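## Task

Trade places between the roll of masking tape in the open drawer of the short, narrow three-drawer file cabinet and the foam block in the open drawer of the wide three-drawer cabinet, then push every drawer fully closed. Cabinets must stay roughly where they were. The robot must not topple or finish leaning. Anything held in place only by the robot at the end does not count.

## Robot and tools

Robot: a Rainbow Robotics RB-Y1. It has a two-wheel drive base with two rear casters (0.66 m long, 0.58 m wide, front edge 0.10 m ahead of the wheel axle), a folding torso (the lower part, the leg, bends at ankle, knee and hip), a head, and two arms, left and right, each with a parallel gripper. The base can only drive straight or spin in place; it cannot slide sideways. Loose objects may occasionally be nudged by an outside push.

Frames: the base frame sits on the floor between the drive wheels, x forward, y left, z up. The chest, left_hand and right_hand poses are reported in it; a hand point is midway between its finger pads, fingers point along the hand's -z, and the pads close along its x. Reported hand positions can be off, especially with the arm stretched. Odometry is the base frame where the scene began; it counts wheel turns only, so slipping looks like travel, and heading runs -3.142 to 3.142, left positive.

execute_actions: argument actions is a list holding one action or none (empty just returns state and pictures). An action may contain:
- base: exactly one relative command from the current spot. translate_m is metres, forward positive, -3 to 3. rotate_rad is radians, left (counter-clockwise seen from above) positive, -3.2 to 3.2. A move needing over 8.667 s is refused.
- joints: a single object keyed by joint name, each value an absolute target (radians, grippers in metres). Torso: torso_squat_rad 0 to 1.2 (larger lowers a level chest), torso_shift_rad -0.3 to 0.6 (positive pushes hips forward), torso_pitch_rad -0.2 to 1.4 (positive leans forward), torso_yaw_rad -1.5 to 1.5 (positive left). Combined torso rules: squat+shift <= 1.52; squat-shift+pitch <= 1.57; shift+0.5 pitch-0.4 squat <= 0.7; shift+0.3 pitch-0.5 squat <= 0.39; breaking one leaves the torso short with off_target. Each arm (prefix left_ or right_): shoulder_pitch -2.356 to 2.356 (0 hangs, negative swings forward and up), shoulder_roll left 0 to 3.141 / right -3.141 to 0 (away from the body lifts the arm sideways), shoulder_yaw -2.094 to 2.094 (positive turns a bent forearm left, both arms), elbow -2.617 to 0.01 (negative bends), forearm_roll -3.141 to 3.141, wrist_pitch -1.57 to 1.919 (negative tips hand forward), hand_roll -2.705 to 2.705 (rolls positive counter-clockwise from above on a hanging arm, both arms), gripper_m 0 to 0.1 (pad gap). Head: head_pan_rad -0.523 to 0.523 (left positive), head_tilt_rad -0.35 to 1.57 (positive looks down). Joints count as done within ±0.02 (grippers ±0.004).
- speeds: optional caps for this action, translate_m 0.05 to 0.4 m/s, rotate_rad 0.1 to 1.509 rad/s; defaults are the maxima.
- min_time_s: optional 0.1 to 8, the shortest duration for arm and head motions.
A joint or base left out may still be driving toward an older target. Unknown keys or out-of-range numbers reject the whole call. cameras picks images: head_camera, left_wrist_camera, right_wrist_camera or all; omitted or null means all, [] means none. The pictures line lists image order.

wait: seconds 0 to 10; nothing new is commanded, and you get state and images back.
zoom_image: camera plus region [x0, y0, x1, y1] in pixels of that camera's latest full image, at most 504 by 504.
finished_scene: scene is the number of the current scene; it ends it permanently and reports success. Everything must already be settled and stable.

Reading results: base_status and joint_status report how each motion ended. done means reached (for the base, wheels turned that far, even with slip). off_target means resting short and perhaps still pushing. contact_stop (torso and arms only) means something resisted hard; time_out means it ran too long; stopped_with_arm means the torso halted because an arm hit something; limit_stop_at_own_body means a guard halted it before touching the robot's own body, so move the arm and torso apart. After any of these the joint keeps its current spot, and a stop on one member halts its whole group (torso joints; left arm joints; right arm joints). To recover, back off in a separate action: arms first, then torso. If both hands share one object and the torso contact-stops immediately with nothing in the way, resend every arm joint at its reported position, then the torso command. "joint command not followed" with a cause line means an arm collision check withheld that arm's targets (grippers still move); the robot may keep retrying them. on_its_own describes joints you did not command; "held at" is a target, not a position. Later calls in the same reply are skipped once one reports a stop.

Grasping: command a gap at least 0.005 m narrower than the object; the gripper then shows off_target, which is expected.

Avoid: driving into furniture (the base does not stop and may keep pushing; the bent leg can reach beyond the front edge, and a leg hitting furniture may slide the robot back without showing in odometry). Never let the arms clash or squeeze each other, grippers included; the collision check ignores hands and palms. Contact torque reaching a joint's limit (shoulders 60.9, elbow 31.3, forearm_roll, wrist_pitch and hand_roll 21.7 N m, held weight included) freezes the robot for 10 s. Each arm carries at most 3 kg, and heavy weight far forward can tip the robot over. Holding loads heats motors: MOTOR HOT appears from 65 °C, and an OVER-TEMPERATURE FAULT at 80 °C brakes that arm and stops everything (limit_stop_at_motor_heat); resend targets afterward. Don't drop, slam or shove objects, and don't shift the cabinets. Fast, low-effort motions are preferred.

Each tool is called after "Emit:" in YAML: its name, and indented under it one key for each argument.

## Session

Emit:
execute_actions:
  actions: []
  cameras: ["head_camera"]

Scene clock: 0.00 s.
base_odometry: x=+0.000 y=+0.000 heading=+0.000 (m, m, rad; odometry frame)
base_status: not commanded
joint_positions: torso_squat_rad=+0.350 torso_shift_rad=-0.001 torso_pitch_rad=-0.001 torso_yaw_rad=+0.000 left_shoulder_pitch_rad=-0.002 left_shoulder_roll_rad=+0.040 left_shoulder_yaw_rad=-0.022 left_elbow_rad=-0.157 left_forearm_roll_rad=+0.031 left_wrist_pitch_rad=+0.020 left_hand_roll_rad=+0.040 left_gripper_m=+0.099 right_shoulder_pitch_rad=-0.018 right_shoulder_roll_rad=-0.054 right_shoulder_yaw_rad=-0.049 right_elbow_rad=-0.248 right_forearm_roll_rad=-0.031 right_wrist_pitch_rad=-0.026 right_hand_roll_rad=-0.006 right_gripper_m=+0.100 head_pan_rad=+0.000 head_tilt_rad=+0.400
joint_status: not commanded
chest: x=-0.2287 y=+0.0007 z=+1.2475 quat_wxyz=(+1.000, -0.001, +0.000, +0.000) (m; base frame)
left_hand: x=-0.1552 y=+0.2489 z=+0.5658 quat_wxyz=(+0.997, +0.016, -0.070, +0.023) (m; base frame)
right_hand: x=-0.0894 y=-0.2662 z=+0.5779 quat_wxyz=(+0.988, -0.028, -0.146, -0.036) (m; base frame)
pictures: head_camera
Images, in order (width x height): head_camera 896x504.

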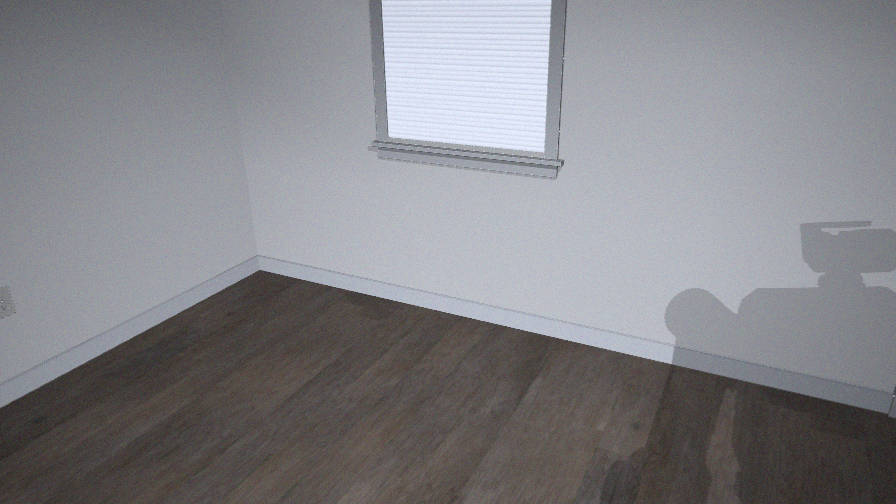

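Emit:
execute_actions:
  actions:
    - {"base":{"rotate_rad":-1.6}}
  cameras: ["head_camera"]

Emit:
execute_actions:
  actions:
    - {"base":{"rotate_rad":-1.5}}
  cameras: ["head_camera"]

Emit:
execute_actions:
  actions:
    - {"base":{"rotate_rad":-1.5}}
  cameras: ["head_camera"]

Scene clock: 4.53 s.
base_odometry: x=+0.000 y=+0.000 heading=-1.599 (m, m, rad; odometry frame)
base_status: done
joint_positions: torso_squat_rad=+0.350 torso_shift_rad=-0.001 torso_pitch_rad=-0.001 torso_yaw_rad=+0.000 left_shoulder_pitch_rad=-0.002 left_shoulder_roll_rad=+0.041 left_shoulder_yaw_rad=-0.022 left_elbow_rad=-0.157 left_forearm_roll_rad=+0.031 left_wrist_pitch_rad=+0.020 left_hand_roll_rad=+0.040 left_gripper_m=+0.099 right_shoulder_pitch_rad=-0.018 right_shoulder_roll_rad=-0.054 right_shoulder_yaw_rad=-0.049 right_elbow_rad=-0.248 right_forearm_roll_rad=-0.031 right_wrist_pitch_rad=-0.026 right_hand_roll_rad=-0.006 right_gripper_m=+0.100 head_pan_rad=+0.000 head_tilt_rad=+0.400
joint_status: not commanded
chest: x=-0.2288 y=+0.0007 z=+1.2475 quat_wxyz=(+1.000, -0.001, +0.000, +0.000) (m; base frame)
left_hand: x=-0.1552 y=+0.2489 z=+0.5658 quat_wxyz=(+0.997, +0.016, -0.070, +0.023) (m; base frame)
right_hand: x=-0.0894 y=-0.2662 z=+0.5779 quat_wxyz=(+0.988, -0.028, -0.146, -0.036) (m; base frame)
pictures: head_camera
Images, in order (width x height): head_camera 896x504.

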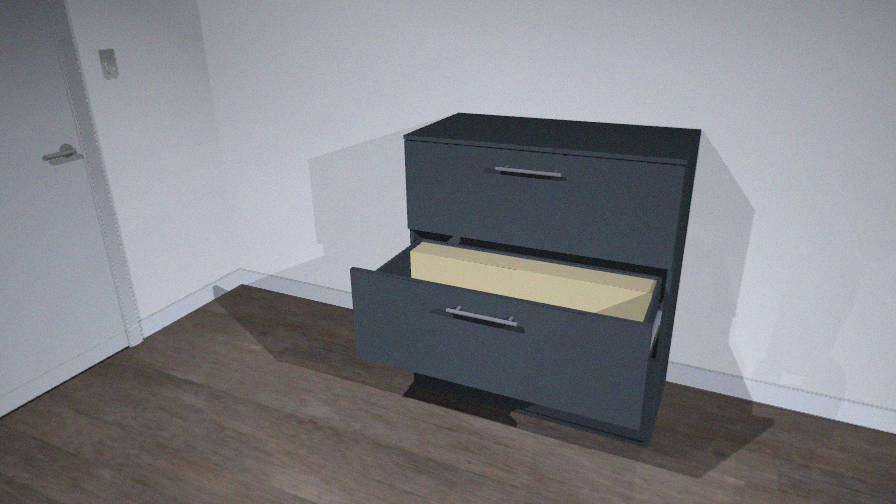

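Scene clock: 8.47 s.
base_odometry: x=+0.000 y=+0.000 heading=-3.099 (m, m, rad; odometry frame)
base_status: done
joint_positions: torso_squat_rad=+0.350 torso_shift_rad=-0.001 torso_pitch_rad=-0.001 torso_yaw_rad=+0.000 left_shoulder_pitch_rad=-0.002 left_shoulder_roll_rad=+0.041 left_shoulder_yaw_rad=-0.022 left_elbow_rad=-0.157 left_forearm_roll_rad=+0.031 left_wrist_pitch_rad=+0.020 left_hand_roll_rad=+0.040 left_gripper_m=+0.099 right_shoulder_pitch_rad=-0.018 right_shoulder_roll_rad=-0.054 right_shoulder_yaw_rad=-0.049 right_elbow_rad=-0.248 right_forearm_roll_rad=-0.031 right_wrist_pitch_rad=-0.026 right_hand_roll_rad=-0.006 right_gripper_m=+0.100 head_pan_rad=+0.000 head_tilt_rad=+0.400
joint_status: not commanded
chest: x=-0.2288 y=+0.0007 z=+1.2475 quat_wxyz=(+1.000, -0.001, +0.000, +0.000) (m; base frame)
left_hand: x=-0.1552 y=+0.2489 z=+0.5658 quat_wxyz=(+0.997, +0.016, -0.070, +0.023) (m; base frame)
right_hand: x=-0.0894 y=-0.2663 z=+0.5779 quat_wxyz=(+0.988, -0.028, -0.146, -0.036) (m; base frame)
pictures: head_camera
Images, in order (width x height): head_camera 896x504.

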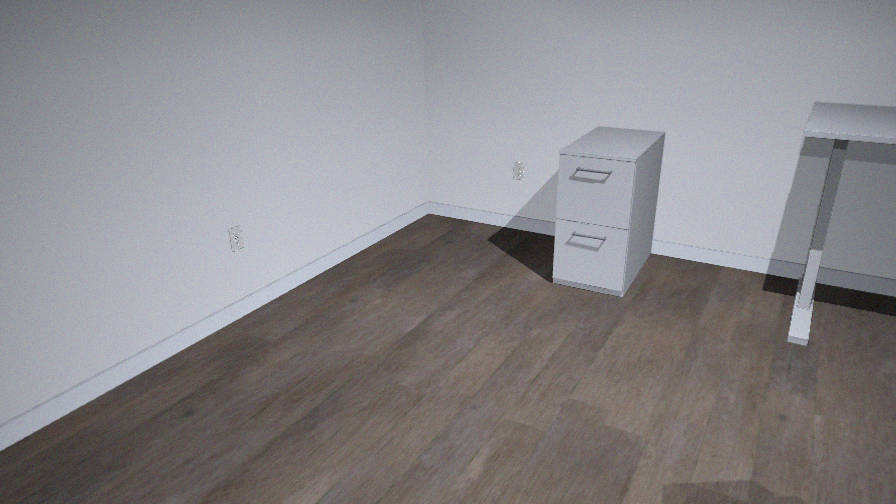

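Scene clock: 12.40 s.
base_odometry: x=+0.000 y=+0.000 heading=+1.685 (m, m, rad; odometry frame)
base_status: done
joint_positions: torso_squat_rad=+0.350 torso_shift_rad=-0.001 torso_pitch_rad=-0.001 torso_yaw_rad=+0.000 left_shoulder_pitch_rad=-0.002 left_shoulder_roll_rad=+0.041 left_shoulder_yaw_rad=-0.022 left_elbow_rad=-0.157 left_forearm_roll_rad=+0.031 left_wrist_pitch_rad=+0.020 left_hand_roll_rad=+0.040 left_gripper_m=+0.099 right_shoulder_pitch_rad=-0.018 right_shoulder_roll_rad=-0.054 right_shoulder_yaw_rad=-0.049 right_elbow_rad=-0.248 right_forearm_roll_rad=-0.031 right_wrist_pitch_rad=-0.026 right_hand_roll_rad=-0.006 right_gripper_m=+0.100 head_pan_rad=+0.000 head_tilt_rad=+0.400
joint_status: not commanded
chest: x=-0.2288 y=+0.0007 z=+1.2475 quat_wxyz=(+1.000, -0.001, +0.000, +0.000) (m; base frame)
left_hand: x=-0.1552 y=+0.2490 z=+0.5658 quat_wxyz=(+0.997, +0.016, -0.070, +0.023) (m; base frame)
right_hand: x=-0.0894 y=-0.2663 z=+0.5779 quat_wxyz=(+0.988, -0.028, -0.146, -0.036) (m; base frame)
pictures: head_camera
Images, in order (width x height): head_camera 896x504.

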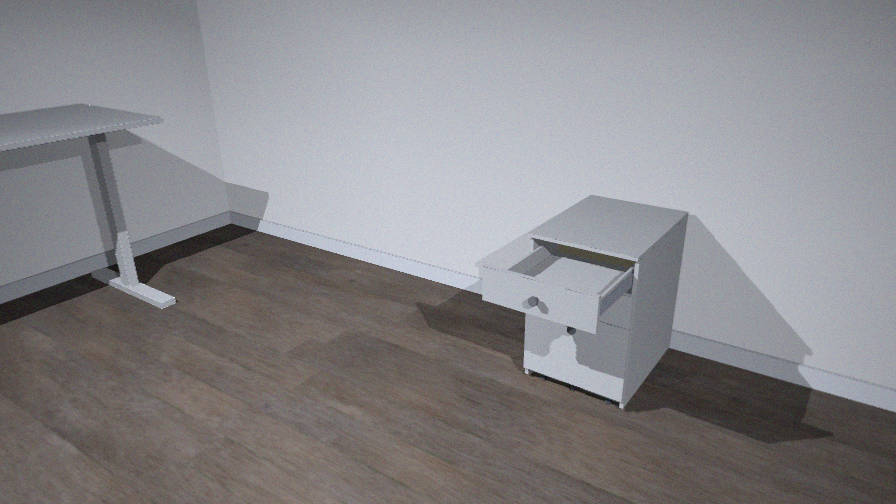

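Emit:
execute_actions:
  actions:
    - {"base":{"rotate_rad":-0.1},"joints":{"torso_squat_rad":0.5,"torso_pitch_rad":0.4,"left_shoulder_pitch_rad":-1.3,"left_elbow_rad":-0.5,"left_wrist_pitch_rad":1.4,"left_shoulder_roll_rad":0.5,"left_hand_roll_rad":-1.2}}
  cameras: []

Emit:
execute_actions:
  actions:
    - {"base":{"translate_m":0.94}}
  cameras: []

Emit:
execute_actions:
  actions:
    - {"base":{"rotate_rad":-0.3},"joints":{"head_tilt_rad":0.5}}
  cameras: ["head_camera"]

Scene clock: 15.37 s.
base_odometry: x=+0.000 y=+0.000 heading=+1.586 (m, m, rad; odometry frame)
base_status: done
joint_positions: torso_squat_rad=+0.500 torso_shift_rad=-0.001 torso_pitch_rad=+0.400 torso_yaw_rad=+0.000 left_shoulder_pitch_rad=-1.300 left_shoulder_roll_rad=+0.500 left_shoulder_yaw_rad=-0.022 left_elbow_rad=-0.500 left_forearm_roll_rad=+0.031 left_wrist_pitch_rad=+1.400 left_hand_roll_rad=-1.200 left_gripper_m=+0.099 right_shoulder_pitch_rad=-0.018 right_shoulder_roll_rad=-0.054 right_shoulder_yaw_rad=-0.049 right_elbow_rad=-0.248 right_forearm_roll_rad=-0.031 right_wrist_pitch_rad=-0.026 right_hand_roll_rad=-0.006 right_gripper_m=+0.100 head_pan_rad=+0.000 head_tilt_rad=+0.400
joint_status: all done
chest: x=-0.1079 y=+0.0007 z=+1.1798 quat_wxyz=(+0.980, -0.001, +0.199, +0.000) (m; base frame)
left_hand: x=+0.4181 y=+0.3854 z=+0.8470 quat_wxyz=(+0.801, +0.170, +0.103, -0.564) (m; base frame)
right_hand: x=-0.2410 y=-0.2663 z=+0.5089 quat_wxyz=(+0.998, -0.034, +0.053, -0.030) (m; base frame)
pictures: none
No camera images: the call's "cameras" was empty. Leave "cameras" out to get every camera's image.

Scene clock: 19.03 s.
base_odometry: x=-0.013 y=+0.940 heading=+1.585 (m, m, rad; odometry frame)
base_status: done
joint_positions: torso_squat_rad=+0.500 torso_shift_rad=-0.001 torso_pitch_rad=+0.400 torso_yaw_rad=+0.000 left_shoulder_pitch_rad=-1.300 left_shoulder_roll_rad=+0.500 left_shoulder_yaw_rad=-0.022 left_elbow_rad=-0.500 left_forearm_roll_rad=+0.031 left_wrist_pitch_rad=+1.400 left_hand_roll_rad=-1.200 left_gripper_m=+0.099 right_shoulder_pitch_rad=-0.018 right_shoulder_roll_rad=-0.054 right_shoulder_yaw_rad=-0.049 right_elbow_rad=-0.248 right_forearm_roll_rad=-0.031 right_wrist_pitch_rad=-0.026 right_hand_roll_rad=-0.006 right_gripper_m=+0.100 head_pan_rad=+0.000 head_tilt_rad=+0.400
joint_status: not commanded
chest: x=-0.1079 y=+0.0007 z=+1.1798 quat_wxyz=(+0.980, -0.001, +0.199, +0.000) (m; base frame)
left_hand: x=+0.4180 y=+0.3854 z=+0.8469 quat_wxyz=(+0.801, +0.170, +0.103, -0.564) (m; base frame)
right_hand: x=-0.2410 y=-0.2663 z=+0.5089 quat_wxyz=(+0.998, -0.034, +0.053, -0.030) (m; base frame)
pictures: none
No camera images: the call's "cameras" was empty. Leave "cameras" out to get every camera's image.

Scene clock: 20.90 s.
base_odometry: x=-0.013 y=+0.940 heading=+1.286 (m, m, rad; odometry frame)
base_status: done
joint_positions: torso_squat_rad=+0.500 torso_shift_rad=-0.001 torso_pitch_rad=+0.400 torso_yaw_rad=+0.000 left_shoulder_pitch_rad=-1.300 left_shoulder_roll_rad=+0.500 left_shoulder_yaw_rad=-0.022 left_elbow_rad=-0.500 left_forearm_roll_rad=+0.031 left_wrist_pitch_rad=+1.400 left_hand_roll_rad=-1.200 left_gripper_m=+0.099 right_shoulder_pitch_rad=-0.018 right_shoulder_roll_rad=-0.054 right_shoulder_yaw_rad=-0.049 right_elbow_rad=-0.248 right_forearm_roll_rad=-0.031 right_wrist_pitch_rad=-0.026 right_hand_roll_rad=-0.006 right_gripper_m=+0.100 head_pan_rad=+0.000 head_tilt_rad=+0.500
joint_status: all done
chest: x=-0.1080 y=+0.0007 z=+1.1798 quat_wxyz=(+0.980, -0.001, +0.199, +0.000) (m; base frame)
left_hand: x=+0.4180 y=+0.3854 z=+0.8469 quat_wxyz=(+0.801, +0.170, +0.103, -0.564) (m; base frame)
right_hand: x=-0.2410 y=-0.2663 z=+0.5089 quat_wxyz=(+0.998, -0.034, +0.053, -0.030) (m; base frame)
pictures: head_camera
Images, in order (width x height): head_camera 896x504.

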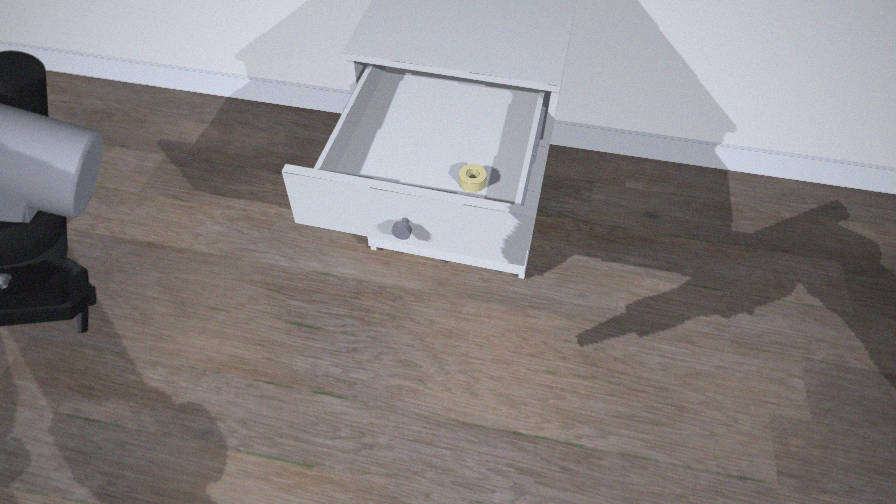

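Emit:
execute_actions:
  actions:
    - {"base":{"rotate_rad":-0.17},"joints":{"left_shoulder_roll_rad":0.05,"left_gripper_m":0.09}}
  cameras: []

Emit:
execute_actions:
  actions:
    - {"base":{"translate_m":0.42},"joints":{"head_tilt_rad":0.7}}
  cameras: ["head_camera","left_wrist_camera"]

Scene clock: 23.03 s.
base_odometry: x=-0.013 y=+0.940 heading=+1.116 (m, m, rad; odometry frame)
base_status: done
joint_positions: torso_squat_rad=+0.500 torso_shift_rad=-0.001 torso_pitch_rad=+0.400 torso_yaw_rad=+0.000 left_shoulder_pitch_rad=-1.300 left_shoulder_roll_rad=+0.050 left_shoulder_yaw_rad=-0.022 left_elbow_rad=-0.500 left_forearm_roll_rad=+0.031 left_wrist_pitch_rad=+1.400 left_hand_roll_rad=-1.200 left_gripper_m=+0.090 right_shoulder_pitch_rad=-0.018 right_shoulder_roll_rad=-0.054 right_shoulder_yaw_rad=-0.049 right_elbow_rad=-0.248 right_forearm_roll_rad=-0.031 right_wrist_pitch_rad=-0.026 right_hand_roll_rad=-0.006 right_gripper_m=+0.100 head_pan_rad=+0.000 head_tilt_rad=+0.500
joint_status: all done
chest: x=-0.1080 y=+0.0007 z=+1.1798 quat_wxyz=(+0.980, -0.001, +0.199, +0.000) (m; base frame)
left_hand: x=+0.3597 y=+0.1077 z=+0.7698 quat_wxyz=(+0.704, +0.034, +0.056, -0.707) (m; base frame)
right_hand: x=-0.2411 y=-0.2663 z=+0.5089 quat_wxyz=(+0.998, -0.034, +0.053, -0.030) (m; base frame)
pictures: none
No camera images: the call's "cameras" was empty. Leave "cameras" out to get every camera's image.

Scene clock: 25.43 s.
base_odometry: x=+0.171 y=+1.317 heading=+1.116 (m, m, rad; odometry frame)
base_status: done
joint_positions: torso_squat_rad=+0.500 torso_shift_rad=-0.001 torso_pitch_rad=+0.400 torso_yaw_rad=+0.000 left_shoulder_pitch_rad=-1.300 left_shoulder_roll_rad=+0.050 left_shoulder_yaw_rad=-0.022 left_elbow_rad=-0.500 left_forearm_roll_rad=+0.031 left_wrist_pitch_rad=+1.400 left_hand_roll_rad=-1.200 left_gripper_m=+0.090 right_shoulder_pitch_rad=-0.018 right_shoulder_roll_rad=-0.054 right_shoulder_yaw_rad=-0.049 right_elbow_rad=-0.248 right_forearm_roll_rad=-0.031 right_wrist_pitch_rad=-0.026 right_hand_roll_rad=-0.006 right_gripper_m=+0.100 head_pan_rad=+0.000 head_tilt_rad=+0.700
joint_status: all done
chest: x=-0.1079 y=+0.0007 z=+1.1798 quat_wxyz=(+0.980, -0.001, +0.199, +0.000) (m; base frame)
left_hand: x=+0.3598 y=+0.1077 z=+0.7698 quat_wxyz=(+0.704, +0.034, +0.056, -0.707) (m; base frame)
right_hand: x=-0.2410 y=-0.2663 z=+0.5089 quat_wxyz=(+0.998, -0.034, +0.053, -0.030) (m; base frame)
pictures: head_camera, left_wrist_camera
Images, in order (width x height): head_camera 896x504, left_wrist_camera 644x364.

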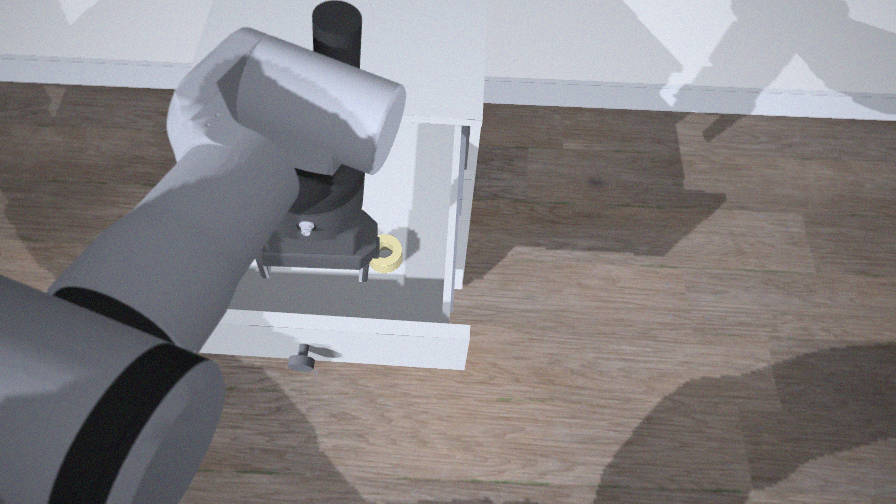

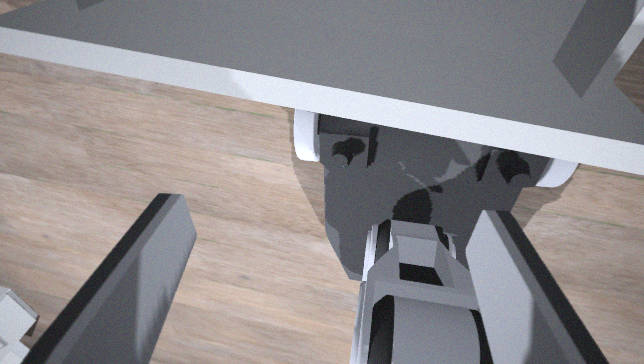

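Emit:
execute_actions:
  actions:
    - {"base":{"translate_m":0.09},"joints":{"left_shoulder_roll_rad":0.0}}
  cameras: []

Emit:
execute_actions:
  actions:
    - {"joints":{"torso_squat_rad":0.85}}
  cameras: ["head_camera","left_wrist_camera"]

Scene clock: 27.60 s.
base_odometry: x=+0.211 y=+1.398 heading=+1.116 (m, m, rad; odometry frame)
base_status: done
joint_positions: torso_squat_rad=+0.500 torso_shift_rad=-0.001 torso_pitch_rad=+0.400 torso_yaw_rad=+0.000 left_shoulder_pitch_rad=-1.300 left_shoulder_roll_rad=+0.000 left_shoulder_yaw_rad=-0.022 left_elbow_rad=-0.500 left_forearm_roll_rad=+0.031 left_wrist_pitch_rad=+1.400 left_hand_roll_rad=-1.200 left_gripper_m=+0.090 right_shoulder_pitch_rad=-0.018 right_shoulder_roll_rad=-0.054 right_shoulder_yaw_rad=-0.049 right_elbow_rad=-0.248 right_forearm_roll_rad=-0.031 right_wrist_pitch_rad=-0.026 right_hand_roll_rad=-0.006 right_gripper_m=+0.100 head_pan_rad=+0.000 head_tilt_rad=+0.700
joint_status: all done
chest: x=-0.1080 y=+0.0007 z=+1.1798 quat_wxyz=(+0.980, -0.001, +0.199, +0.000) (m; base frame)
left_hand: x=+0.3471 y=+0.0775 z=+0.7666 quat_wxyz=(+0.691, +0.019, +0.050, -0.721) (m; base frame)
right_hand: x=-0.2410 y=-0.2663 z=+0.5089 quat_wxyz=(+0.998, -0.034, +0.053, -0.030) (m; base frame)
pictures: none
No camera images: the call's "cameras" was empty. Leave "cameras" out to get every camera's image.

Scene clock: 29.57 s.
base_odometry: x=+0.211 y=+1.398 heading=+1.116 (m, m, rad; odometry frame)
base_status: not commanded
joint_positions: torso_squat_rad=+0.850 torso_shift_rad=-0.001 torso_pitch_rad=+0.400 torso_yaw_rad=+0.000 left_shoulder_pitch_rad=-1.300 left_shoulder_roll_rad=+0.000 left_shoulder_yaw_rad=-0.022 left_elbow_rad=-0.500 left_forearm_roll_rad=+0.031 left_wrist_pitch_rad=+1.400 left_hand_roll_rad=-1.200 left_gripper_m=+0.090 right_shoulder_pitch_rad=-0.018 right_shoulder_roll_rad=-0.054 right_shoulder_yaw_rad=-0.049 right_elbow_rad=-0.248 right_forearm_roll_rad=-0.031 right_wrist_pitch_rad=-0.026 right_hand_roll_rad=-0.006 right_gripper_m=+0.100 head_pan_rad=+0.000 head_tilt_rad=+0.700
joint_status: all done
chest: x=-0.1079 y=+0.0006 z=+1.0275 quat_wxyz=(+0.980, -0.001, +0.199, +0.000) (m; base frame)
left_hand: x=+0.3472 y=+0.0775 z=+0.6143 quat_wxyz=(+0.691, +0.019, +0.050, -0.721) (m; base frame)
right_hand: x=-0.2408 y=-0.2664 z=+0.3566 quat_wxyz=(+0.998, -0.034, +0.053, -0.030) (m; base frame)
pictures: head_camera, left_wrist_camera
Images, in order (width x height): head_camera 896x504, left_wrist_camera 644x364.

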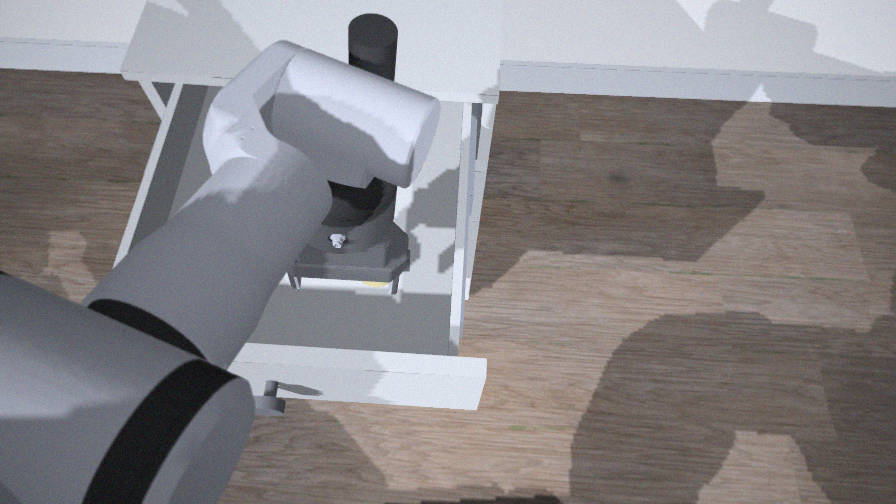

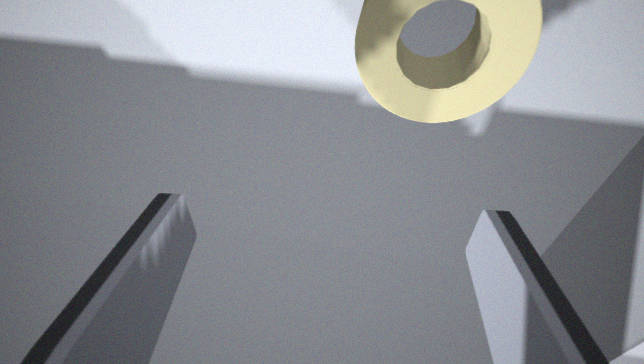

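Emit:
execute_actions:
  actions:
    - {"base":{"rotate_rad":-0.09}}
  cameras: []

Emit:
execute_actions:
  actions:
    - {"base":{"translate_m":0.04},"joints":{"torso_squat_rad":0.92}}
  cameras: ["head_camera","left_wrist_camera"]

Scene clock: 31.33 s.
base_odometry: x=+0.211 y=+1.398 heading=+1.027 (m, m, rad; odometry frame)
base_status: done
joint_positions: torso_squat_rad=+0.850 torso_shift_rad=-0.001 torso_pitch_rad=+0.400 torso_yaw_rad=+0.000 left_shoulder_pitch_rad=-1.300 left_shoulder_roll_rad=+0.000 left_shoulder_yaw_rad=-0.022 left_elbow_rad=-0.500 left_forearm_roll_rad=+0.031 left_wrist_pitch_rad=+1.400 left_hand_roll_rad=-1.200 left_gripper_m=+0.090 right_shoulder_pitch_rad=-0.018 right_shoulder_roll_rad=-0.054 right_shoulder_yaw_rad=-0.049 right_elbow_rad=-0.248 right_forearm_roll_rad=-0.031 right_wrist_pitch_rad=-0.026 right_hand_roll_rad=-0.006 right_gripper_m=+0.100 head_pan_rad=+0.000 head_tilt_rad=+0.700
joint_status: not commanded
chest: x=-0.1079 y=+0.0006 z=+1.0275 quat_wxyz=(+0.980, -0.001, +0.199, +0.000) (m; base frame)
left_hand: x=+0.3472 y=+0.0775 z=+0.6143 quat_wxyz=(+0.691, +0.019, +0.050, -0.721) (m; base frame)
right_hand: x=-0.2408 y=-0.2664 z=+0.3566 quat_wxyz=(+0.998, -0.034, +0.053, -0.030) (m; base frame)
pictures: none
No camera images: the call's "cameras" was empty. Leave "cameras" out to get every camera's image.

Scene clock: 32.67 s.
base_odometry: x=+0.232 y=+1.432 heading=+1.026 (m, m, rad; odometry frame)
base_status: done
joint_positions: torso_squat_rad=+0.920 torso_shift_rad=-0.001 torso_pitch_rad=+0.400 torso_yaw_rad=+0.000 left_shoulder_pitch_rad=-1.300 left_shoulder_roll_rad=+0.000 left_shoulder_yaw_rad=-0.022 left_elbow_rad=-0.500 left_forearm_roll_rad=+0.031 left_wrist_pitch_rad=+1.400 left_hand_roll_rad=-1.200 left_gripper_m=+0.090 right_shoulder_pitch_rad=-0.018 right_shoulder_roll_rad=-0.054 right_shoulder_yaw_rad=-0.049 right_elbow_rad=-0.248 right_forearm_roll_rad=-0.031 right_wrist_pitch_rad=-0.026 right_hand_roll_rad=-0.006 right_gripper_m=+0.100 head_pan_rad=+0.000 head_tilt_rad=+0.700
joint_status: all done
chest: x=-0.1078 y=+0.0006 z=+0.9896 quat_wxyz=(+0.980, -0.001, +0.199, +0.000) (m; base frame)
left_hand: x=+0.3473 y=+0.0775 z=+0.5764 quat_wxyz=(+0.691, +0.019, +0.050, -0.721) (m; base frame)
right_hand: x=-0.2408 y=-0.2664 z=+0.3187 quat_wxyz=(+0.998, -0.034, +0.053, -0.030) (m; base frame)
pictures: head_camera, left_wrist_camera
Images, in order (width x height): head_camera 896x504, left_wrist_camera 644x364.

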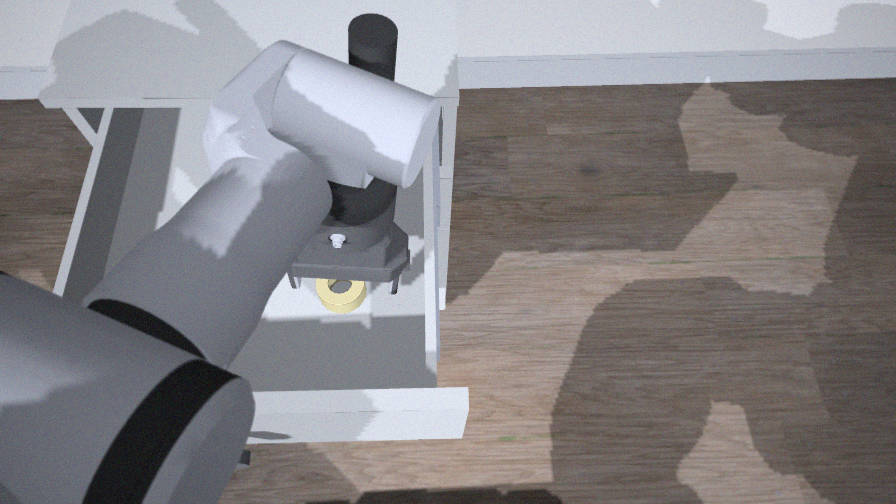

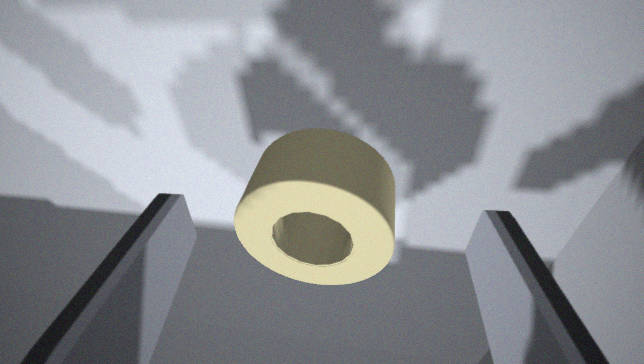

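Overshot; back 0.03 and lower.

Emit:
execute_actions:
  actions:
    - {"base":{"translate_m":-0.03},"joints":{"torso_squat_rad":1.0}}
  cameras: ["head_camera","left_wrist_camera"]

Scene clock: 33.90 s.
base_odometry: x=+0.216 y=+1.407 heading=+1.028 (m, m, rad; odometry frame)
base_status: done
joint_positions: torso_squat_rad=+0.954 torso_shift_rad=-0.002 torso_pitch_rad=+0.395 torso_yaw_rad=+0.000 left_shoulder_pitch_rad=-1.304 left_shoulder_roll_rad=+0.001 left_shoulder_yaw_rad=-0.022 left_elbow_rad=-0.502 left_forearm_roll_rad=+0.031 left_wrist_pitch_rad=+1.400 left_hand_roll_rad=-1.200 left_gripper_m=+0.089 right_shoulder_pitch_rad=-0.018 right_shoulder_roll_rad=-0.054 right_shoulder_yaw_rad=-0.049 right_elbow_rad=-0.248 right_forearm_roll_rad=-0.031 right_wrist_pitch_rad=-0.026 right_hand_roll_rad=-0.006 right_gripper_m=+0.100 head_pan_rad=+0.000 head_tilt_rad=+0.700
joint_status: torso_squat_rad contact_stop (moved +0.034 of +0.080)
on_its_own: torso_squat_rad is held at +0.954, not at your +1.000, since a contact_stop
chest: x=-0.1098 y=+0.0006 z=+0.9712 quat_wxyz=(+0.981, -0.001, +0.196, +0.000) (m; base frame)
left_hand: x=+0.3500 y=+0.0769 z=+0.5626 quat_wxyz=(+0.691, +0.023, +0.046, -0.721) (m; base frame)
right_hand: x=-0.2397 y=-0.2664 z=+0.2997 quat_wxyz=(+0.998, -0.034, +0.051, -0.030) (m; base frame)
pictures: head_camera, left_wrist_camera
Images, in order (width x height): head_camera 896x504, left_wrist_camera 644x364.

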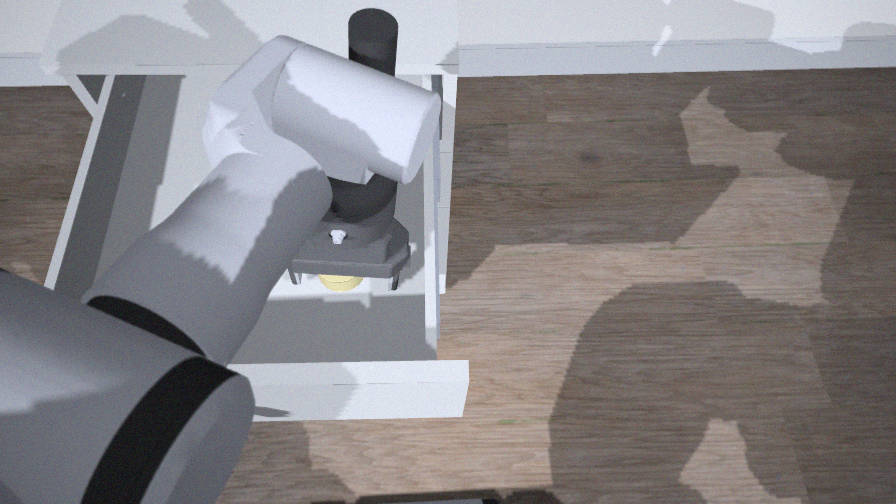

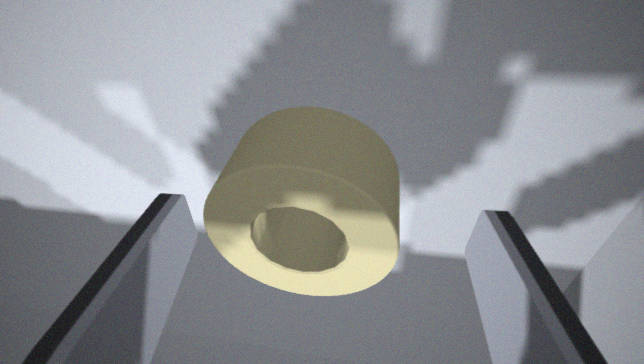

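Emit:
execute_actions:
  actions:
    - {"joints":{"torso_squat_rad":0.94}}
  cameras: []

Emit:
execute_actions:
  actions:
    - {"joints":{"left_gripper_m":0.02}}
  cameras: []

Emit:
execute_actions:
  actions:
    - {"joints":{"torso_squat_rad":0.4}}
  cameras: ["left_wrist_camera"]

Scene clock: 35.07 s.
base_odometry: x=+0.216 y=+1.407 heading=+1.028 (m, m, rad; odometry frame)
base_status: not commanded
joint_positions: torso_squat_rad=+0.940 torso_shift_rad=-0.002 torso_pitch_rad=+0.397 torso_yaw_rad=+0.000 left_shoulder_pitch_rad=-1.300 left_shoulder_roll_rad=+0.000 left_shoulder_yaw_rad=-0.022 left_elbow_rad=-0.500 left_forearm_roll_rad=+0.031 left_wrist_pitch_rad=+1.400 left_hand_roll_rad=-1.200 left_gripper_m=+0.090 right_shoulder_pitch_rad=-0.018 right_shoulder_roll_rad=-0.054 right_shoulder_yaw_rad=-0.049 right_elbow_rad=-0.248 right_forearm_roll_rad=-0.031 right_wrist_pitch_rad=-0.026 right_hand_roll_rad=-0.006 right_gripper_m=+0.100 head_pan_rad=+0.000 head_tilt_rad=+0.700
joint_status: all done
chest: x=-0.1092 y=+0.0006 z=+0.9787 quat_wxyz=(+0.980, -0.001, +0.197, +0.000) (m; base frame)
left_hand: x=+0.3475 y=+0.0776 z=+0.5672 quat_wxyz=(+0.691, +0.020, +0.049, -0.720) (m; base frame)
right_hand: x=-0.2401 y=-0.2664 z=+0.3074 quat_wxyz=(+0.998, -0.034, +0.052, -0.030) (m; base frame)
pictures: none
No camera images: the call's "cameras" was empty. Leave "cameras" out to get every camera's image.

Scene clock: 36.27 s.
base_odometry: x=+0.216 y=+1.407 heading=+1.028 (m, m, rad; odometry frame)
base_status: not commanded
joint_positions: torso_squat_rad=+0.940 torso_shift_rad=-0.002 torso_pitch_rad=+0.397 torso_yaw_rad=+0.000 left_shoulder_pitch_rad=-1.300 left_shoulder_roll_rad=+0.000 left_shoulder_yaw_rad=-0.022 left_elbow_rad=-0.500 left_forearm_roll_rad=+0.031 left_wrist_pitch_rad=+1.400 left_hand_roll_rad=-1.200 left_gripper_m=+0.047 right_shoulder_pitch_rad=-0.018 right_shoulder_roll_rad=-0.054 right_shoulder_yaw_rad=-0.049 right_elbow_rad=-0.248 right_forearm_roll_rad=-0.031 right_wrist_pitch_rad=-0.026 right_hand_roll_rad=-0.006 right_gripper_m=+0.100 head_pan_rad=+0.000 head_tilt_rad=+0.700
joint_status: left_gripper_m off_target (ended at +0.047, target +0.020)
chest: x=-0.1092 y=+0.0006 z=+0.9787 quat_wxyz=(+0.980, -0.001, +0.197, +0.000) (m; base frame)
left_hand: x=+0.3475 y=+0.0776 z=+0.5672 quat_wxyz=(+0.691, +0.020, +0.049, -0.720) (m; base frame)
right_hand: x=-0.2401 y=-0.2664 z=+0.3074 quat_wxyz=(+0.998, -0.034, +0.052, -0.030) (m; base frame)
pictures: none
No camera images: the call's "cameras" was empty. Leave "cameras" out to get every camera's image.

Scene clock: 38.87 s.
base_odometry: x=+0.216 y=+1.407 heading=+1.027 (m, m, rad; odometry frame)
base_status: not commanded
joint_positions: torso_squat_rad=+0.400 torso_shift_rad=-0.002 torso_pitch_rad=+0.397 torso_yaw_rad=+0.000 left_shoulder_pitch_rad=-1.300 left_shoulder_roll_rad=+0.000 left_shoulder_yaw_rad=-0.022 left_elbow_rad=-0.500 left_forearm_roll_rad=+0.031 left_wrist_pitch_rad=+1.400 left_hand_roll_rad=-1.200 left_gripper_m=+0.047 right_shoulder_pitch_rad=-0.018 right_shoulder_roll_rad=-0.054 right_shoulder_yaw_rad=-0.049 right_elbow_rad=-0.248 right_forearm_roll_rad=-0.031 right_wrist_pitch_rad=-0.026 right_hand_roll_rad=-0.006 right_gripper_m=+0.100 head_pan_rad=+0.000 head_tilt_rad=+0.700
joint_status: all done
chest: x=-0.1095 y=+0.0007 z=+1.2106 quat_wxyz=(+0.980, -0.001, +0.197, +0.000) (m; base frame)
left_hand: x=+0.3469 y=+0.0777 z=+0.7989 quat_wxyz=(+0.691, +0.020, +0.049, -0.720) (m; base frame)
right_hand: x=-0.2406 y=-0.2662 z=+0.5393 quat_wxyz=(+0.998, -0.034, +0.052, -0.030) (m; base frame)
pictures: left_wrist_camera
Images, in order (width x height): left_wrist_camera 644x364.

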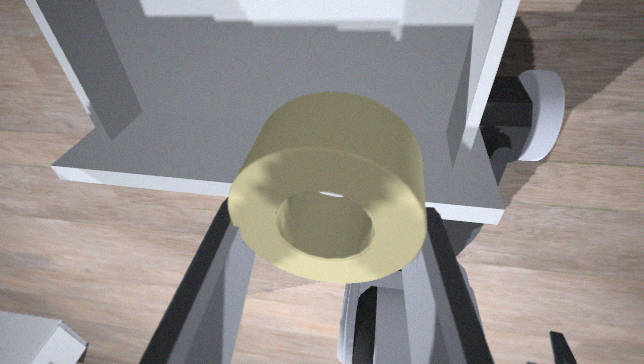

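Emit:
execute_actions:
  actions:
    - {"base":{"translate_m":-0.3},"joints":{"torso_squat_rad":0.1}}
  cameras: []

Emit:
execute_actions:
  actions:
    - {"base":{"rotate_rad":-2.6},"joints":{"head_tilt_rad":0.5,"left_shoulder_roll_rad":0.3}}
  cameras: []

Emit:
execute_actions:
  actions:
    - {"base":{"translate_m":1.89}}
  cameras: []

Emit:
execute_actions:
  actions:
    - {"base":{"rotate_rad":-0.5}}
  cameras: ["head_camera"]

Scene clock: 42.43 s.
base_odometry: x=+0.061 y=+1.150 heading=+1.026 (m, m, rad; odometry frame)
base_status: done
joint_positions: torso_squat_rad=+0.100 torso_shift_rad=-0.002 torso_pitch_rad=+0.397 torso_yaw_rad=+0.000 left_shoulder_pitch_rad=-1.300 left_shoulder_roll_rad=+0.000 left_shoulder_yaw_rad=-0.022 left_elbow_rad=-0.500 left_forearm_roll_rad=+0.031 left_wrist_pitch_rad=+1.400 left_hand_roll_rad=-1.200 left_gripper_m=+0.047 right_shoulder_pitch_rad=-0.018 right_shoulder_roll_rad=-0.054 right_shoulder_yaw_rad=-0.049 right_elbow_rad=-0.248 right_forearm_roll_rad=-0.031 right_wrist_pitch_rad=-0.026 right_hand_roll_rad=-0.006 right_gripper_m=+0.100 head_pan_rad=+0.000 head_tilt_rad=+0.700
joint_status: all done
chest: x=-0.1097 y=+0.0007 z=+1.2624 quat_wxyz=(+0.980, -0.001, +0.197, +0.000) (m; base frame)
left_hand: x=+0.3468 y=+0.0777 z=+0.8507 quat_wxyz=(+0.691, +0.020, +0.049, -0.720) (m; base frame)
right_hand: x=-0.2406 y=-0.2662 z=+0.5911 quat_wxyz=(+0.998, -0.034, +0.052, -0.030) (m; base frame)
pictures: none
No camera images: the call's "cameras" was empty. Leave "cameras" out to get every camera's image.

Scene clock: 47.30 s.
base_odometry: x=+0.061 y=+1.150 heading=-1.573 (m, m, rad; odometry frame)
base_status: done
joint_positions: torso_squat_rad=+0.100 torso_shift_rad=-0.002 torso_pitch_rad=+0.397 torso_yaw_rad=+0.000 left_shoulder_pitch_rad=-1.300 left_shoulder_roll_rad=+0.300 left_shoulder_yaw_rad=-0.022 left_elbow_rad=-0.500 left_forearm_roll_rad=+0.031 left_wrist_pitch_rad=+1.400 left_hand_roll_rad=-1.200 left_gripper_m=+0.047 right_shoulder_pitch_rad=-0.018 right_shoulder_roll_rad=-0.054 right_shoulder_yaw_rad=-0.049 right_elbow_rad=-0.248 right_forearm_roll_rad=-0.031 right_wrist_pitch_rad=-0.026 right_hand_roll_rad=-0.006 right_gripper_m=+0.100 head_pan_rad=+0.000 head_tilt_rad=+0.500
joint_status: all done
chest: x=-0.1097 y=+0.0007 z=+1.2624 quat_wxyz=(+0.980, -0.001, +0.197, +0.000) (m; base frame)
left_hand: x=+0.4043 y=+0.2625 z=+0.8866 quat_wxyz=(+0.763, +0.111, +0.081, -0.631) (m; base frame)
right_hand: x=-0.2405 y=-0.2663 z=+0.5911 quat_wxyz=(+0.998, -0.034, +0.052, -0.030) (m; base frame)
pictures: none
No camera images: the call's "cameras" was empty. Leave "cameras" out to get every camera's image.

Scene clock: 53.57 s.
base_odometry: x=+0.055 y=-0.740 heading=-1.574 (m, m, rad; odometry frame)
base_status: done
joint_positions: torso_squat_rad=+0.100 torso_shift_rad=-0.002 torso_pitch_rad=+0.397 torso_yaw_rad=+0.000 left_shoulder_pitch_rad=-1.300 left_shoulder_roll_rad=+0.300 left_shoulder_yaw_rad=-0.022 left_elbow_rad=-0.500 left_forearm_roll_rad=+0.031 left_wrist_pitch_rad=+1.400 left_hand_roll_rad=-1.200 left_gripper_m=+0.047 right_shoulder_pitch_rad=-0.018 right_shoulder_roll_rad=-0.054 right_shoulder_yaw_rad=-0.049 right_elbow_rad=-0.248 right_forearm_roll_rad=-0.031 right_wrist_pitch_rad=-0.026 right_hand_roll_rad=-0.006 right_gripper_m=+0.100 head_pan_rad=+0.000 head_tilt_rad=+0.500
joint_status: not commanded
chest: x=-0.1096 y=+0.0007 z=+1.2624 quat_wxyz=(+0.980, -0.001, +0.197, +0.000) (m; base frame)
left_hand: x=+0.4044 y=+0.2625 z=+0.8865 quat_wxyz=(+0.763, +0.111, +0.081, -0.631) (m; base frame)
right_hand: x=-0.2405 y=-0.2663 z=+0.5911 quat_wxyz=(+0.998, -0.034, +0.052, -0.030) (m; base frame)
pictures: none
No camera images: the call's "cameras" was empty. Leave "cameras" out to get every camera's image.

Scene clock: 55.90 s.
base_odometry: x=+0.055 y=-0.740 heading=-2.073 (m, m, rad; odometry frame)
base_status: done
joint_positions: torso_squat_rad=+0.100 torso_shift_rad=-0.002 torso_pitch_rad=+0.397 torso_yaw_rad=+0.000 left_shoulder_pitch_rad=-1.300 left_shoulder_roll_rad=+0.300 left_shoulder_yaw_rad=-0.022 left_elbow_rad=-0.500 left_forearm_roll_rad=+0.031 left_wrist_pitch_rad=+1.400 left_hand_roll_rad=-1.200 left_gripper_m=+0.047 right_shoulder_pitch_rad=-0.018 right_shoulder_roll_rad=-0.054 right_shoulder_yaw_rad=-0.049 right_elbow_rad=-0.248 right_forearm_roll_rad=-0.031 right_wrist_pitch_rad=-0.026 right_hand_roll_rad=-0.006 right_gripper_m=+0.100 head_pan_rad=+0.000 head_tilt_rad=+0.500
joint_status: not commanded
chest: x=-0.1096 y=+0.0007 z=+1.2624 quat_wxyz=(+0.980, -0.001, +0.197, +0.000) (m; base frame)
left_hand: x=+0.4044 y=+0.2625 z=+0.8865 quat_wxyz=(+0.763, +0.111, +0.081, -0.631) (m; base frame)
right_hand: x=-0.2405 y=-0.2663 z=+0.5911 quat_wxyz=(+0.998, -0.034, +0.052, -0.030) (m; base frame)
pictures: head_camera
Images, in order (width x height): head_camera 896x504.

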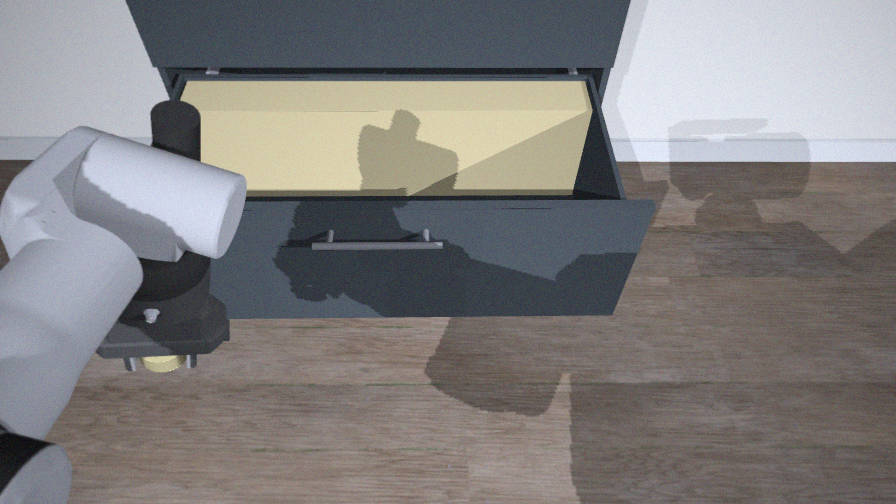

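Emit:
execute_actions:
  actions:
    - {"base":{"translate_m":0.3},"joints":{"head_tilt_rad":0.8}}

Scene clock: 59.03 s.
base_odometry: x=-0.089 y=-1.003 heading=-2.074 (m, m, rad; odometry frame)
base_status: done
joint_positions: torso_squat_rad=+0.100 torso_shift_rad=-0.002 torso_pitch_rad=+0.397 torso_yaw_rad=+0.000 left_shoulder_pitch_rad=-1.300 left_shoulder_roll_rad=+0.300 left_shoulder_yaw_rad=-0.022 left_elbow_rad=-0.500 left_forearm_roll_rad=+0.031 left_wrist_pitch_rad=+1.400 left_hand_roll_rad=-1.200 left_gripper_m=+0.047 right_shoulder_pitch_rad=-0.018 right_shoulder_roll_rad=-0.054 right_shoulder_yaw_rad=-0.049 right_elbow_rad=-0.248 right_forearm_roll_rad=-0.031 right_wrist_pitch_rad=-0.026 right_hand_roll_rad=-0.006 right_gripper_m=+0.100 head_pan_rad=+0.000 head_tilt_rad=+0.800
joint_status: all done
chest: x=-0.1095 y=+0.0007 z=+1.2624 quat_wxyz=(+0.980, -0.001, +0.197, +0.000) (m; base frame)
left_hand: x=+0.4045 y=+0.2624 z=+0.8865 quat_wxyz=(+0.763, +0.111, +0.081, -0.631) (m; base frame)
right_hand: x=-0.2405 y=-0.2663 z=+0.5911 quat_wxyz=(+0.998, -0.034, +0.052, -0.030) (m; base frame)
pictures: head_camera, left_wrist_camera, right_wrist_camera
Images, in order (width x height): head_camera 896x504, left_wrist_camera 644x364, right_wrist_camera 644x364.

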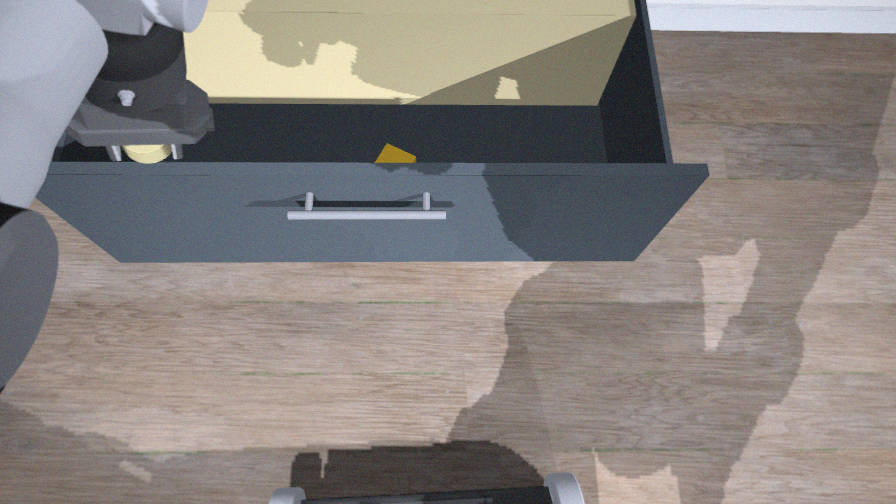

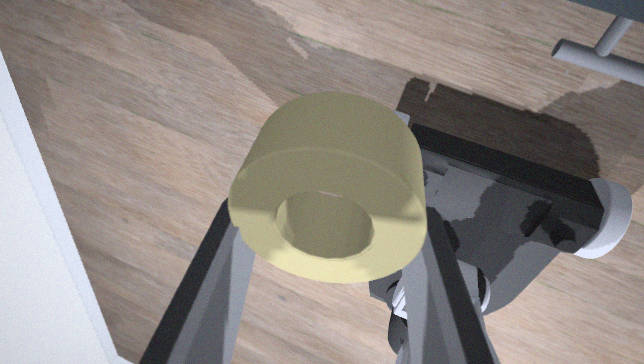

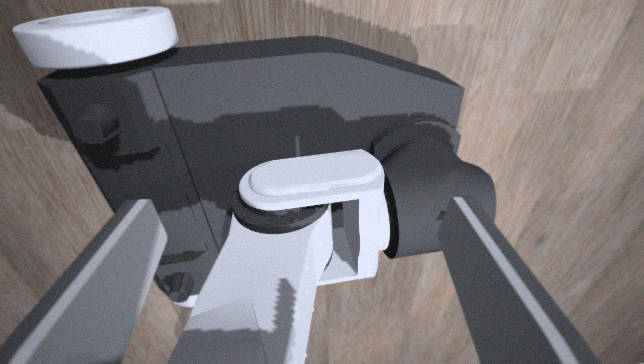

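Emit:
execute_actions:
  actions:
    - {"base":{"translate_m":0.14},"joints":{"torso_pitch_rad":0.65,"left_wrist_pitch_rad":1.15,"head_tilt_rad":0.7}}
  cameras: ["head_camera","left_wrist_camera"]

Scene clock: 61.40 s.
base_odometry: x=-0.157 y=-1.126 heading=-2.074 (m, m, rad; odometry frame)
base_status: done
joint_positions: torso_squat_rad=+0.100 torso_shift_rad=-0.002 torso_pitch_rad=+0.650 torso_yaw_rad=+0.000 left_shoulder_pitch_rad=-1.300 left_shoulder_roll_rad=+0.300 left_shoulder_yaw_rad=-0.022 left_elbow_rad=-0.500 left_forearm_roll_rad=+0.031 left_wrist_pitch_rad=+1.150 left_hand_roll_rad=-1.200 left_gripper_m=+0.047 right_shoulder_pitch_rad=-0.018 right_shoulder_roll_rad=-0.054 right_shoulder_yaw_rad=-0.049 right_elbow_rad=-0.248 right_forearm_roll_rad=-0.031 right_wrist_pitch_rad=-0.026 right_hand_roll_rad=-0.006 right_gripper_m=+0.100 head_pan_rad=+0.000 head_tilt_rad=+0.700
joint_status: all done
chest: x=-0.0419 y=+0.0007 z=+1.2233 quat_wxyz=(+0.948, -0.001, +0.319, +0.000) (m; base frame)
left_hand: x=+0.4171 y=+0.2503 z=+0.7216 quat_wxyz=(+0.745, +0.088, +0.067, -0.657) (m; base frame)
right_hand: x=-0.3368 y=-0.2663 z=+0.6062 quat_wxyz=(+0.983, -0.038, +0.177, -0.026) (m; base frame)
pictures: head_camera, left_wrist_camera
Images, in order (width x height): head_camera 896x504, left_wrist_camera 644x364.

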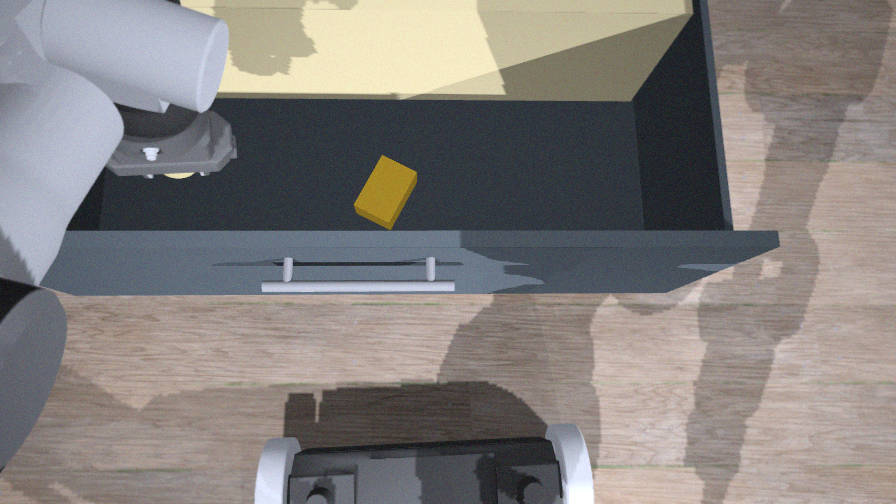

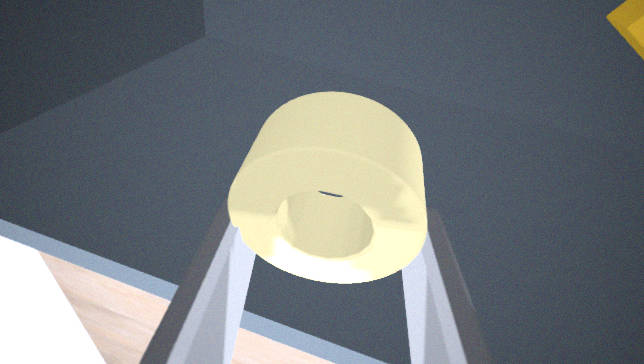

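Emit:
execute_actions:
  actions:
    - {"joints":{"torso_squat_rad":0.9}}
  cameras: ["head_camera","left_wrist_camera"]

Scene clock: 65.07 s.
base_odometry: x=-0.157 y=-1.126 heading=-2.074 (m, m, rad; odometry frame)
base_status: not commanded
joint_positions: torso_squat_rad=+0.900 torso_shift_rad=-0.002 torso_pitch_rad=+0.648 torso_yaw_rad=+0.000 left_shoulder_pitch_rad=-1.303 left_shoulder_roll_rad=+0.301 left_shoulder_yaw_rad=-0.022 left_elbow_rad=-0.501 left_forearm_roll_rad=+0.031 left_wrist_pitch_rad=+1.150 left_hand_roll_rad=-1.200 left_gripper_m=+0.047 right_shoulder_pitch_rad=-0.018 right_shoulder_roll_rad=-0.054 right_shoulder_yaw_rad=-0.049 right_elbow_rad=-0.248 right_forearm_roll_rad=-0.031 right_wrist_pitch_rad=-0.026 right_hand_roll_rad=-0.006 right_gripper_m=+0.100 head_pan_rad=+0.000 head_tilt_rad=+0.700
joint_status: all done
chest: x=-0.0422 y=+0.0005 z=+0.9622 quat_wxyz=(+0.948, -0.001, +0.319, +0.000) (m; base frame)
left_hand: x=+0.4201 y=+0.2502 z=+0.4630 quat_wxyz=(+0.745, +0.091, +0.065, -0.657) (m; base frame)
right_hand: x=-0.3360 y=-0.2663 z=+0.3445 quat_wxyz=(+0.983, -0.038, +0.176, -0.026) (m; base frame)
pictures: head_camera, left_wrist_camera
Images, in order (width x height): head_camera 896x504, left_wrist_camera 644x364.

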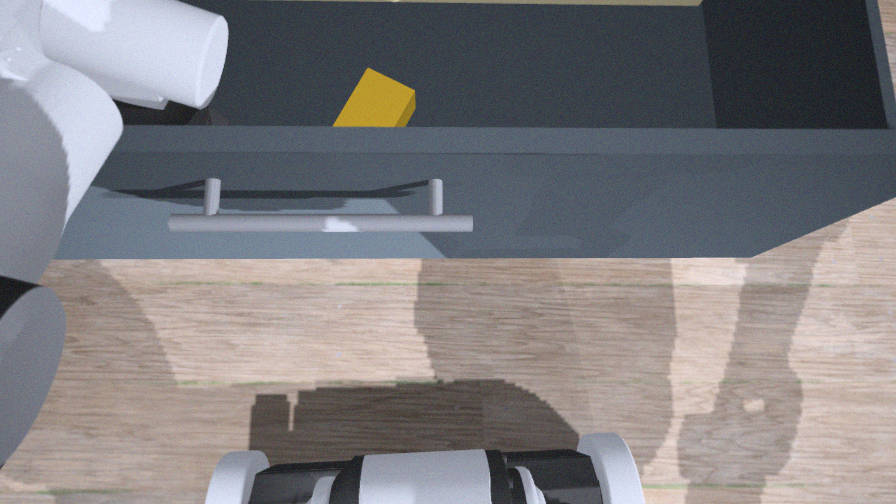

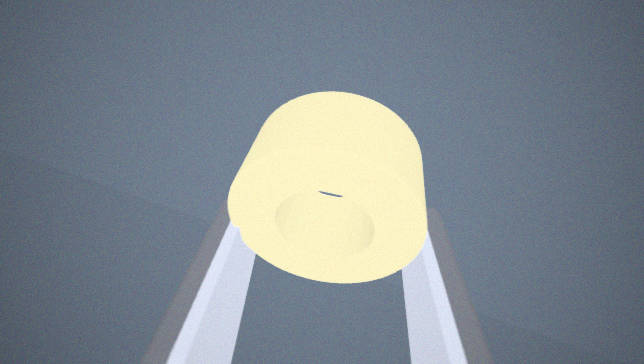

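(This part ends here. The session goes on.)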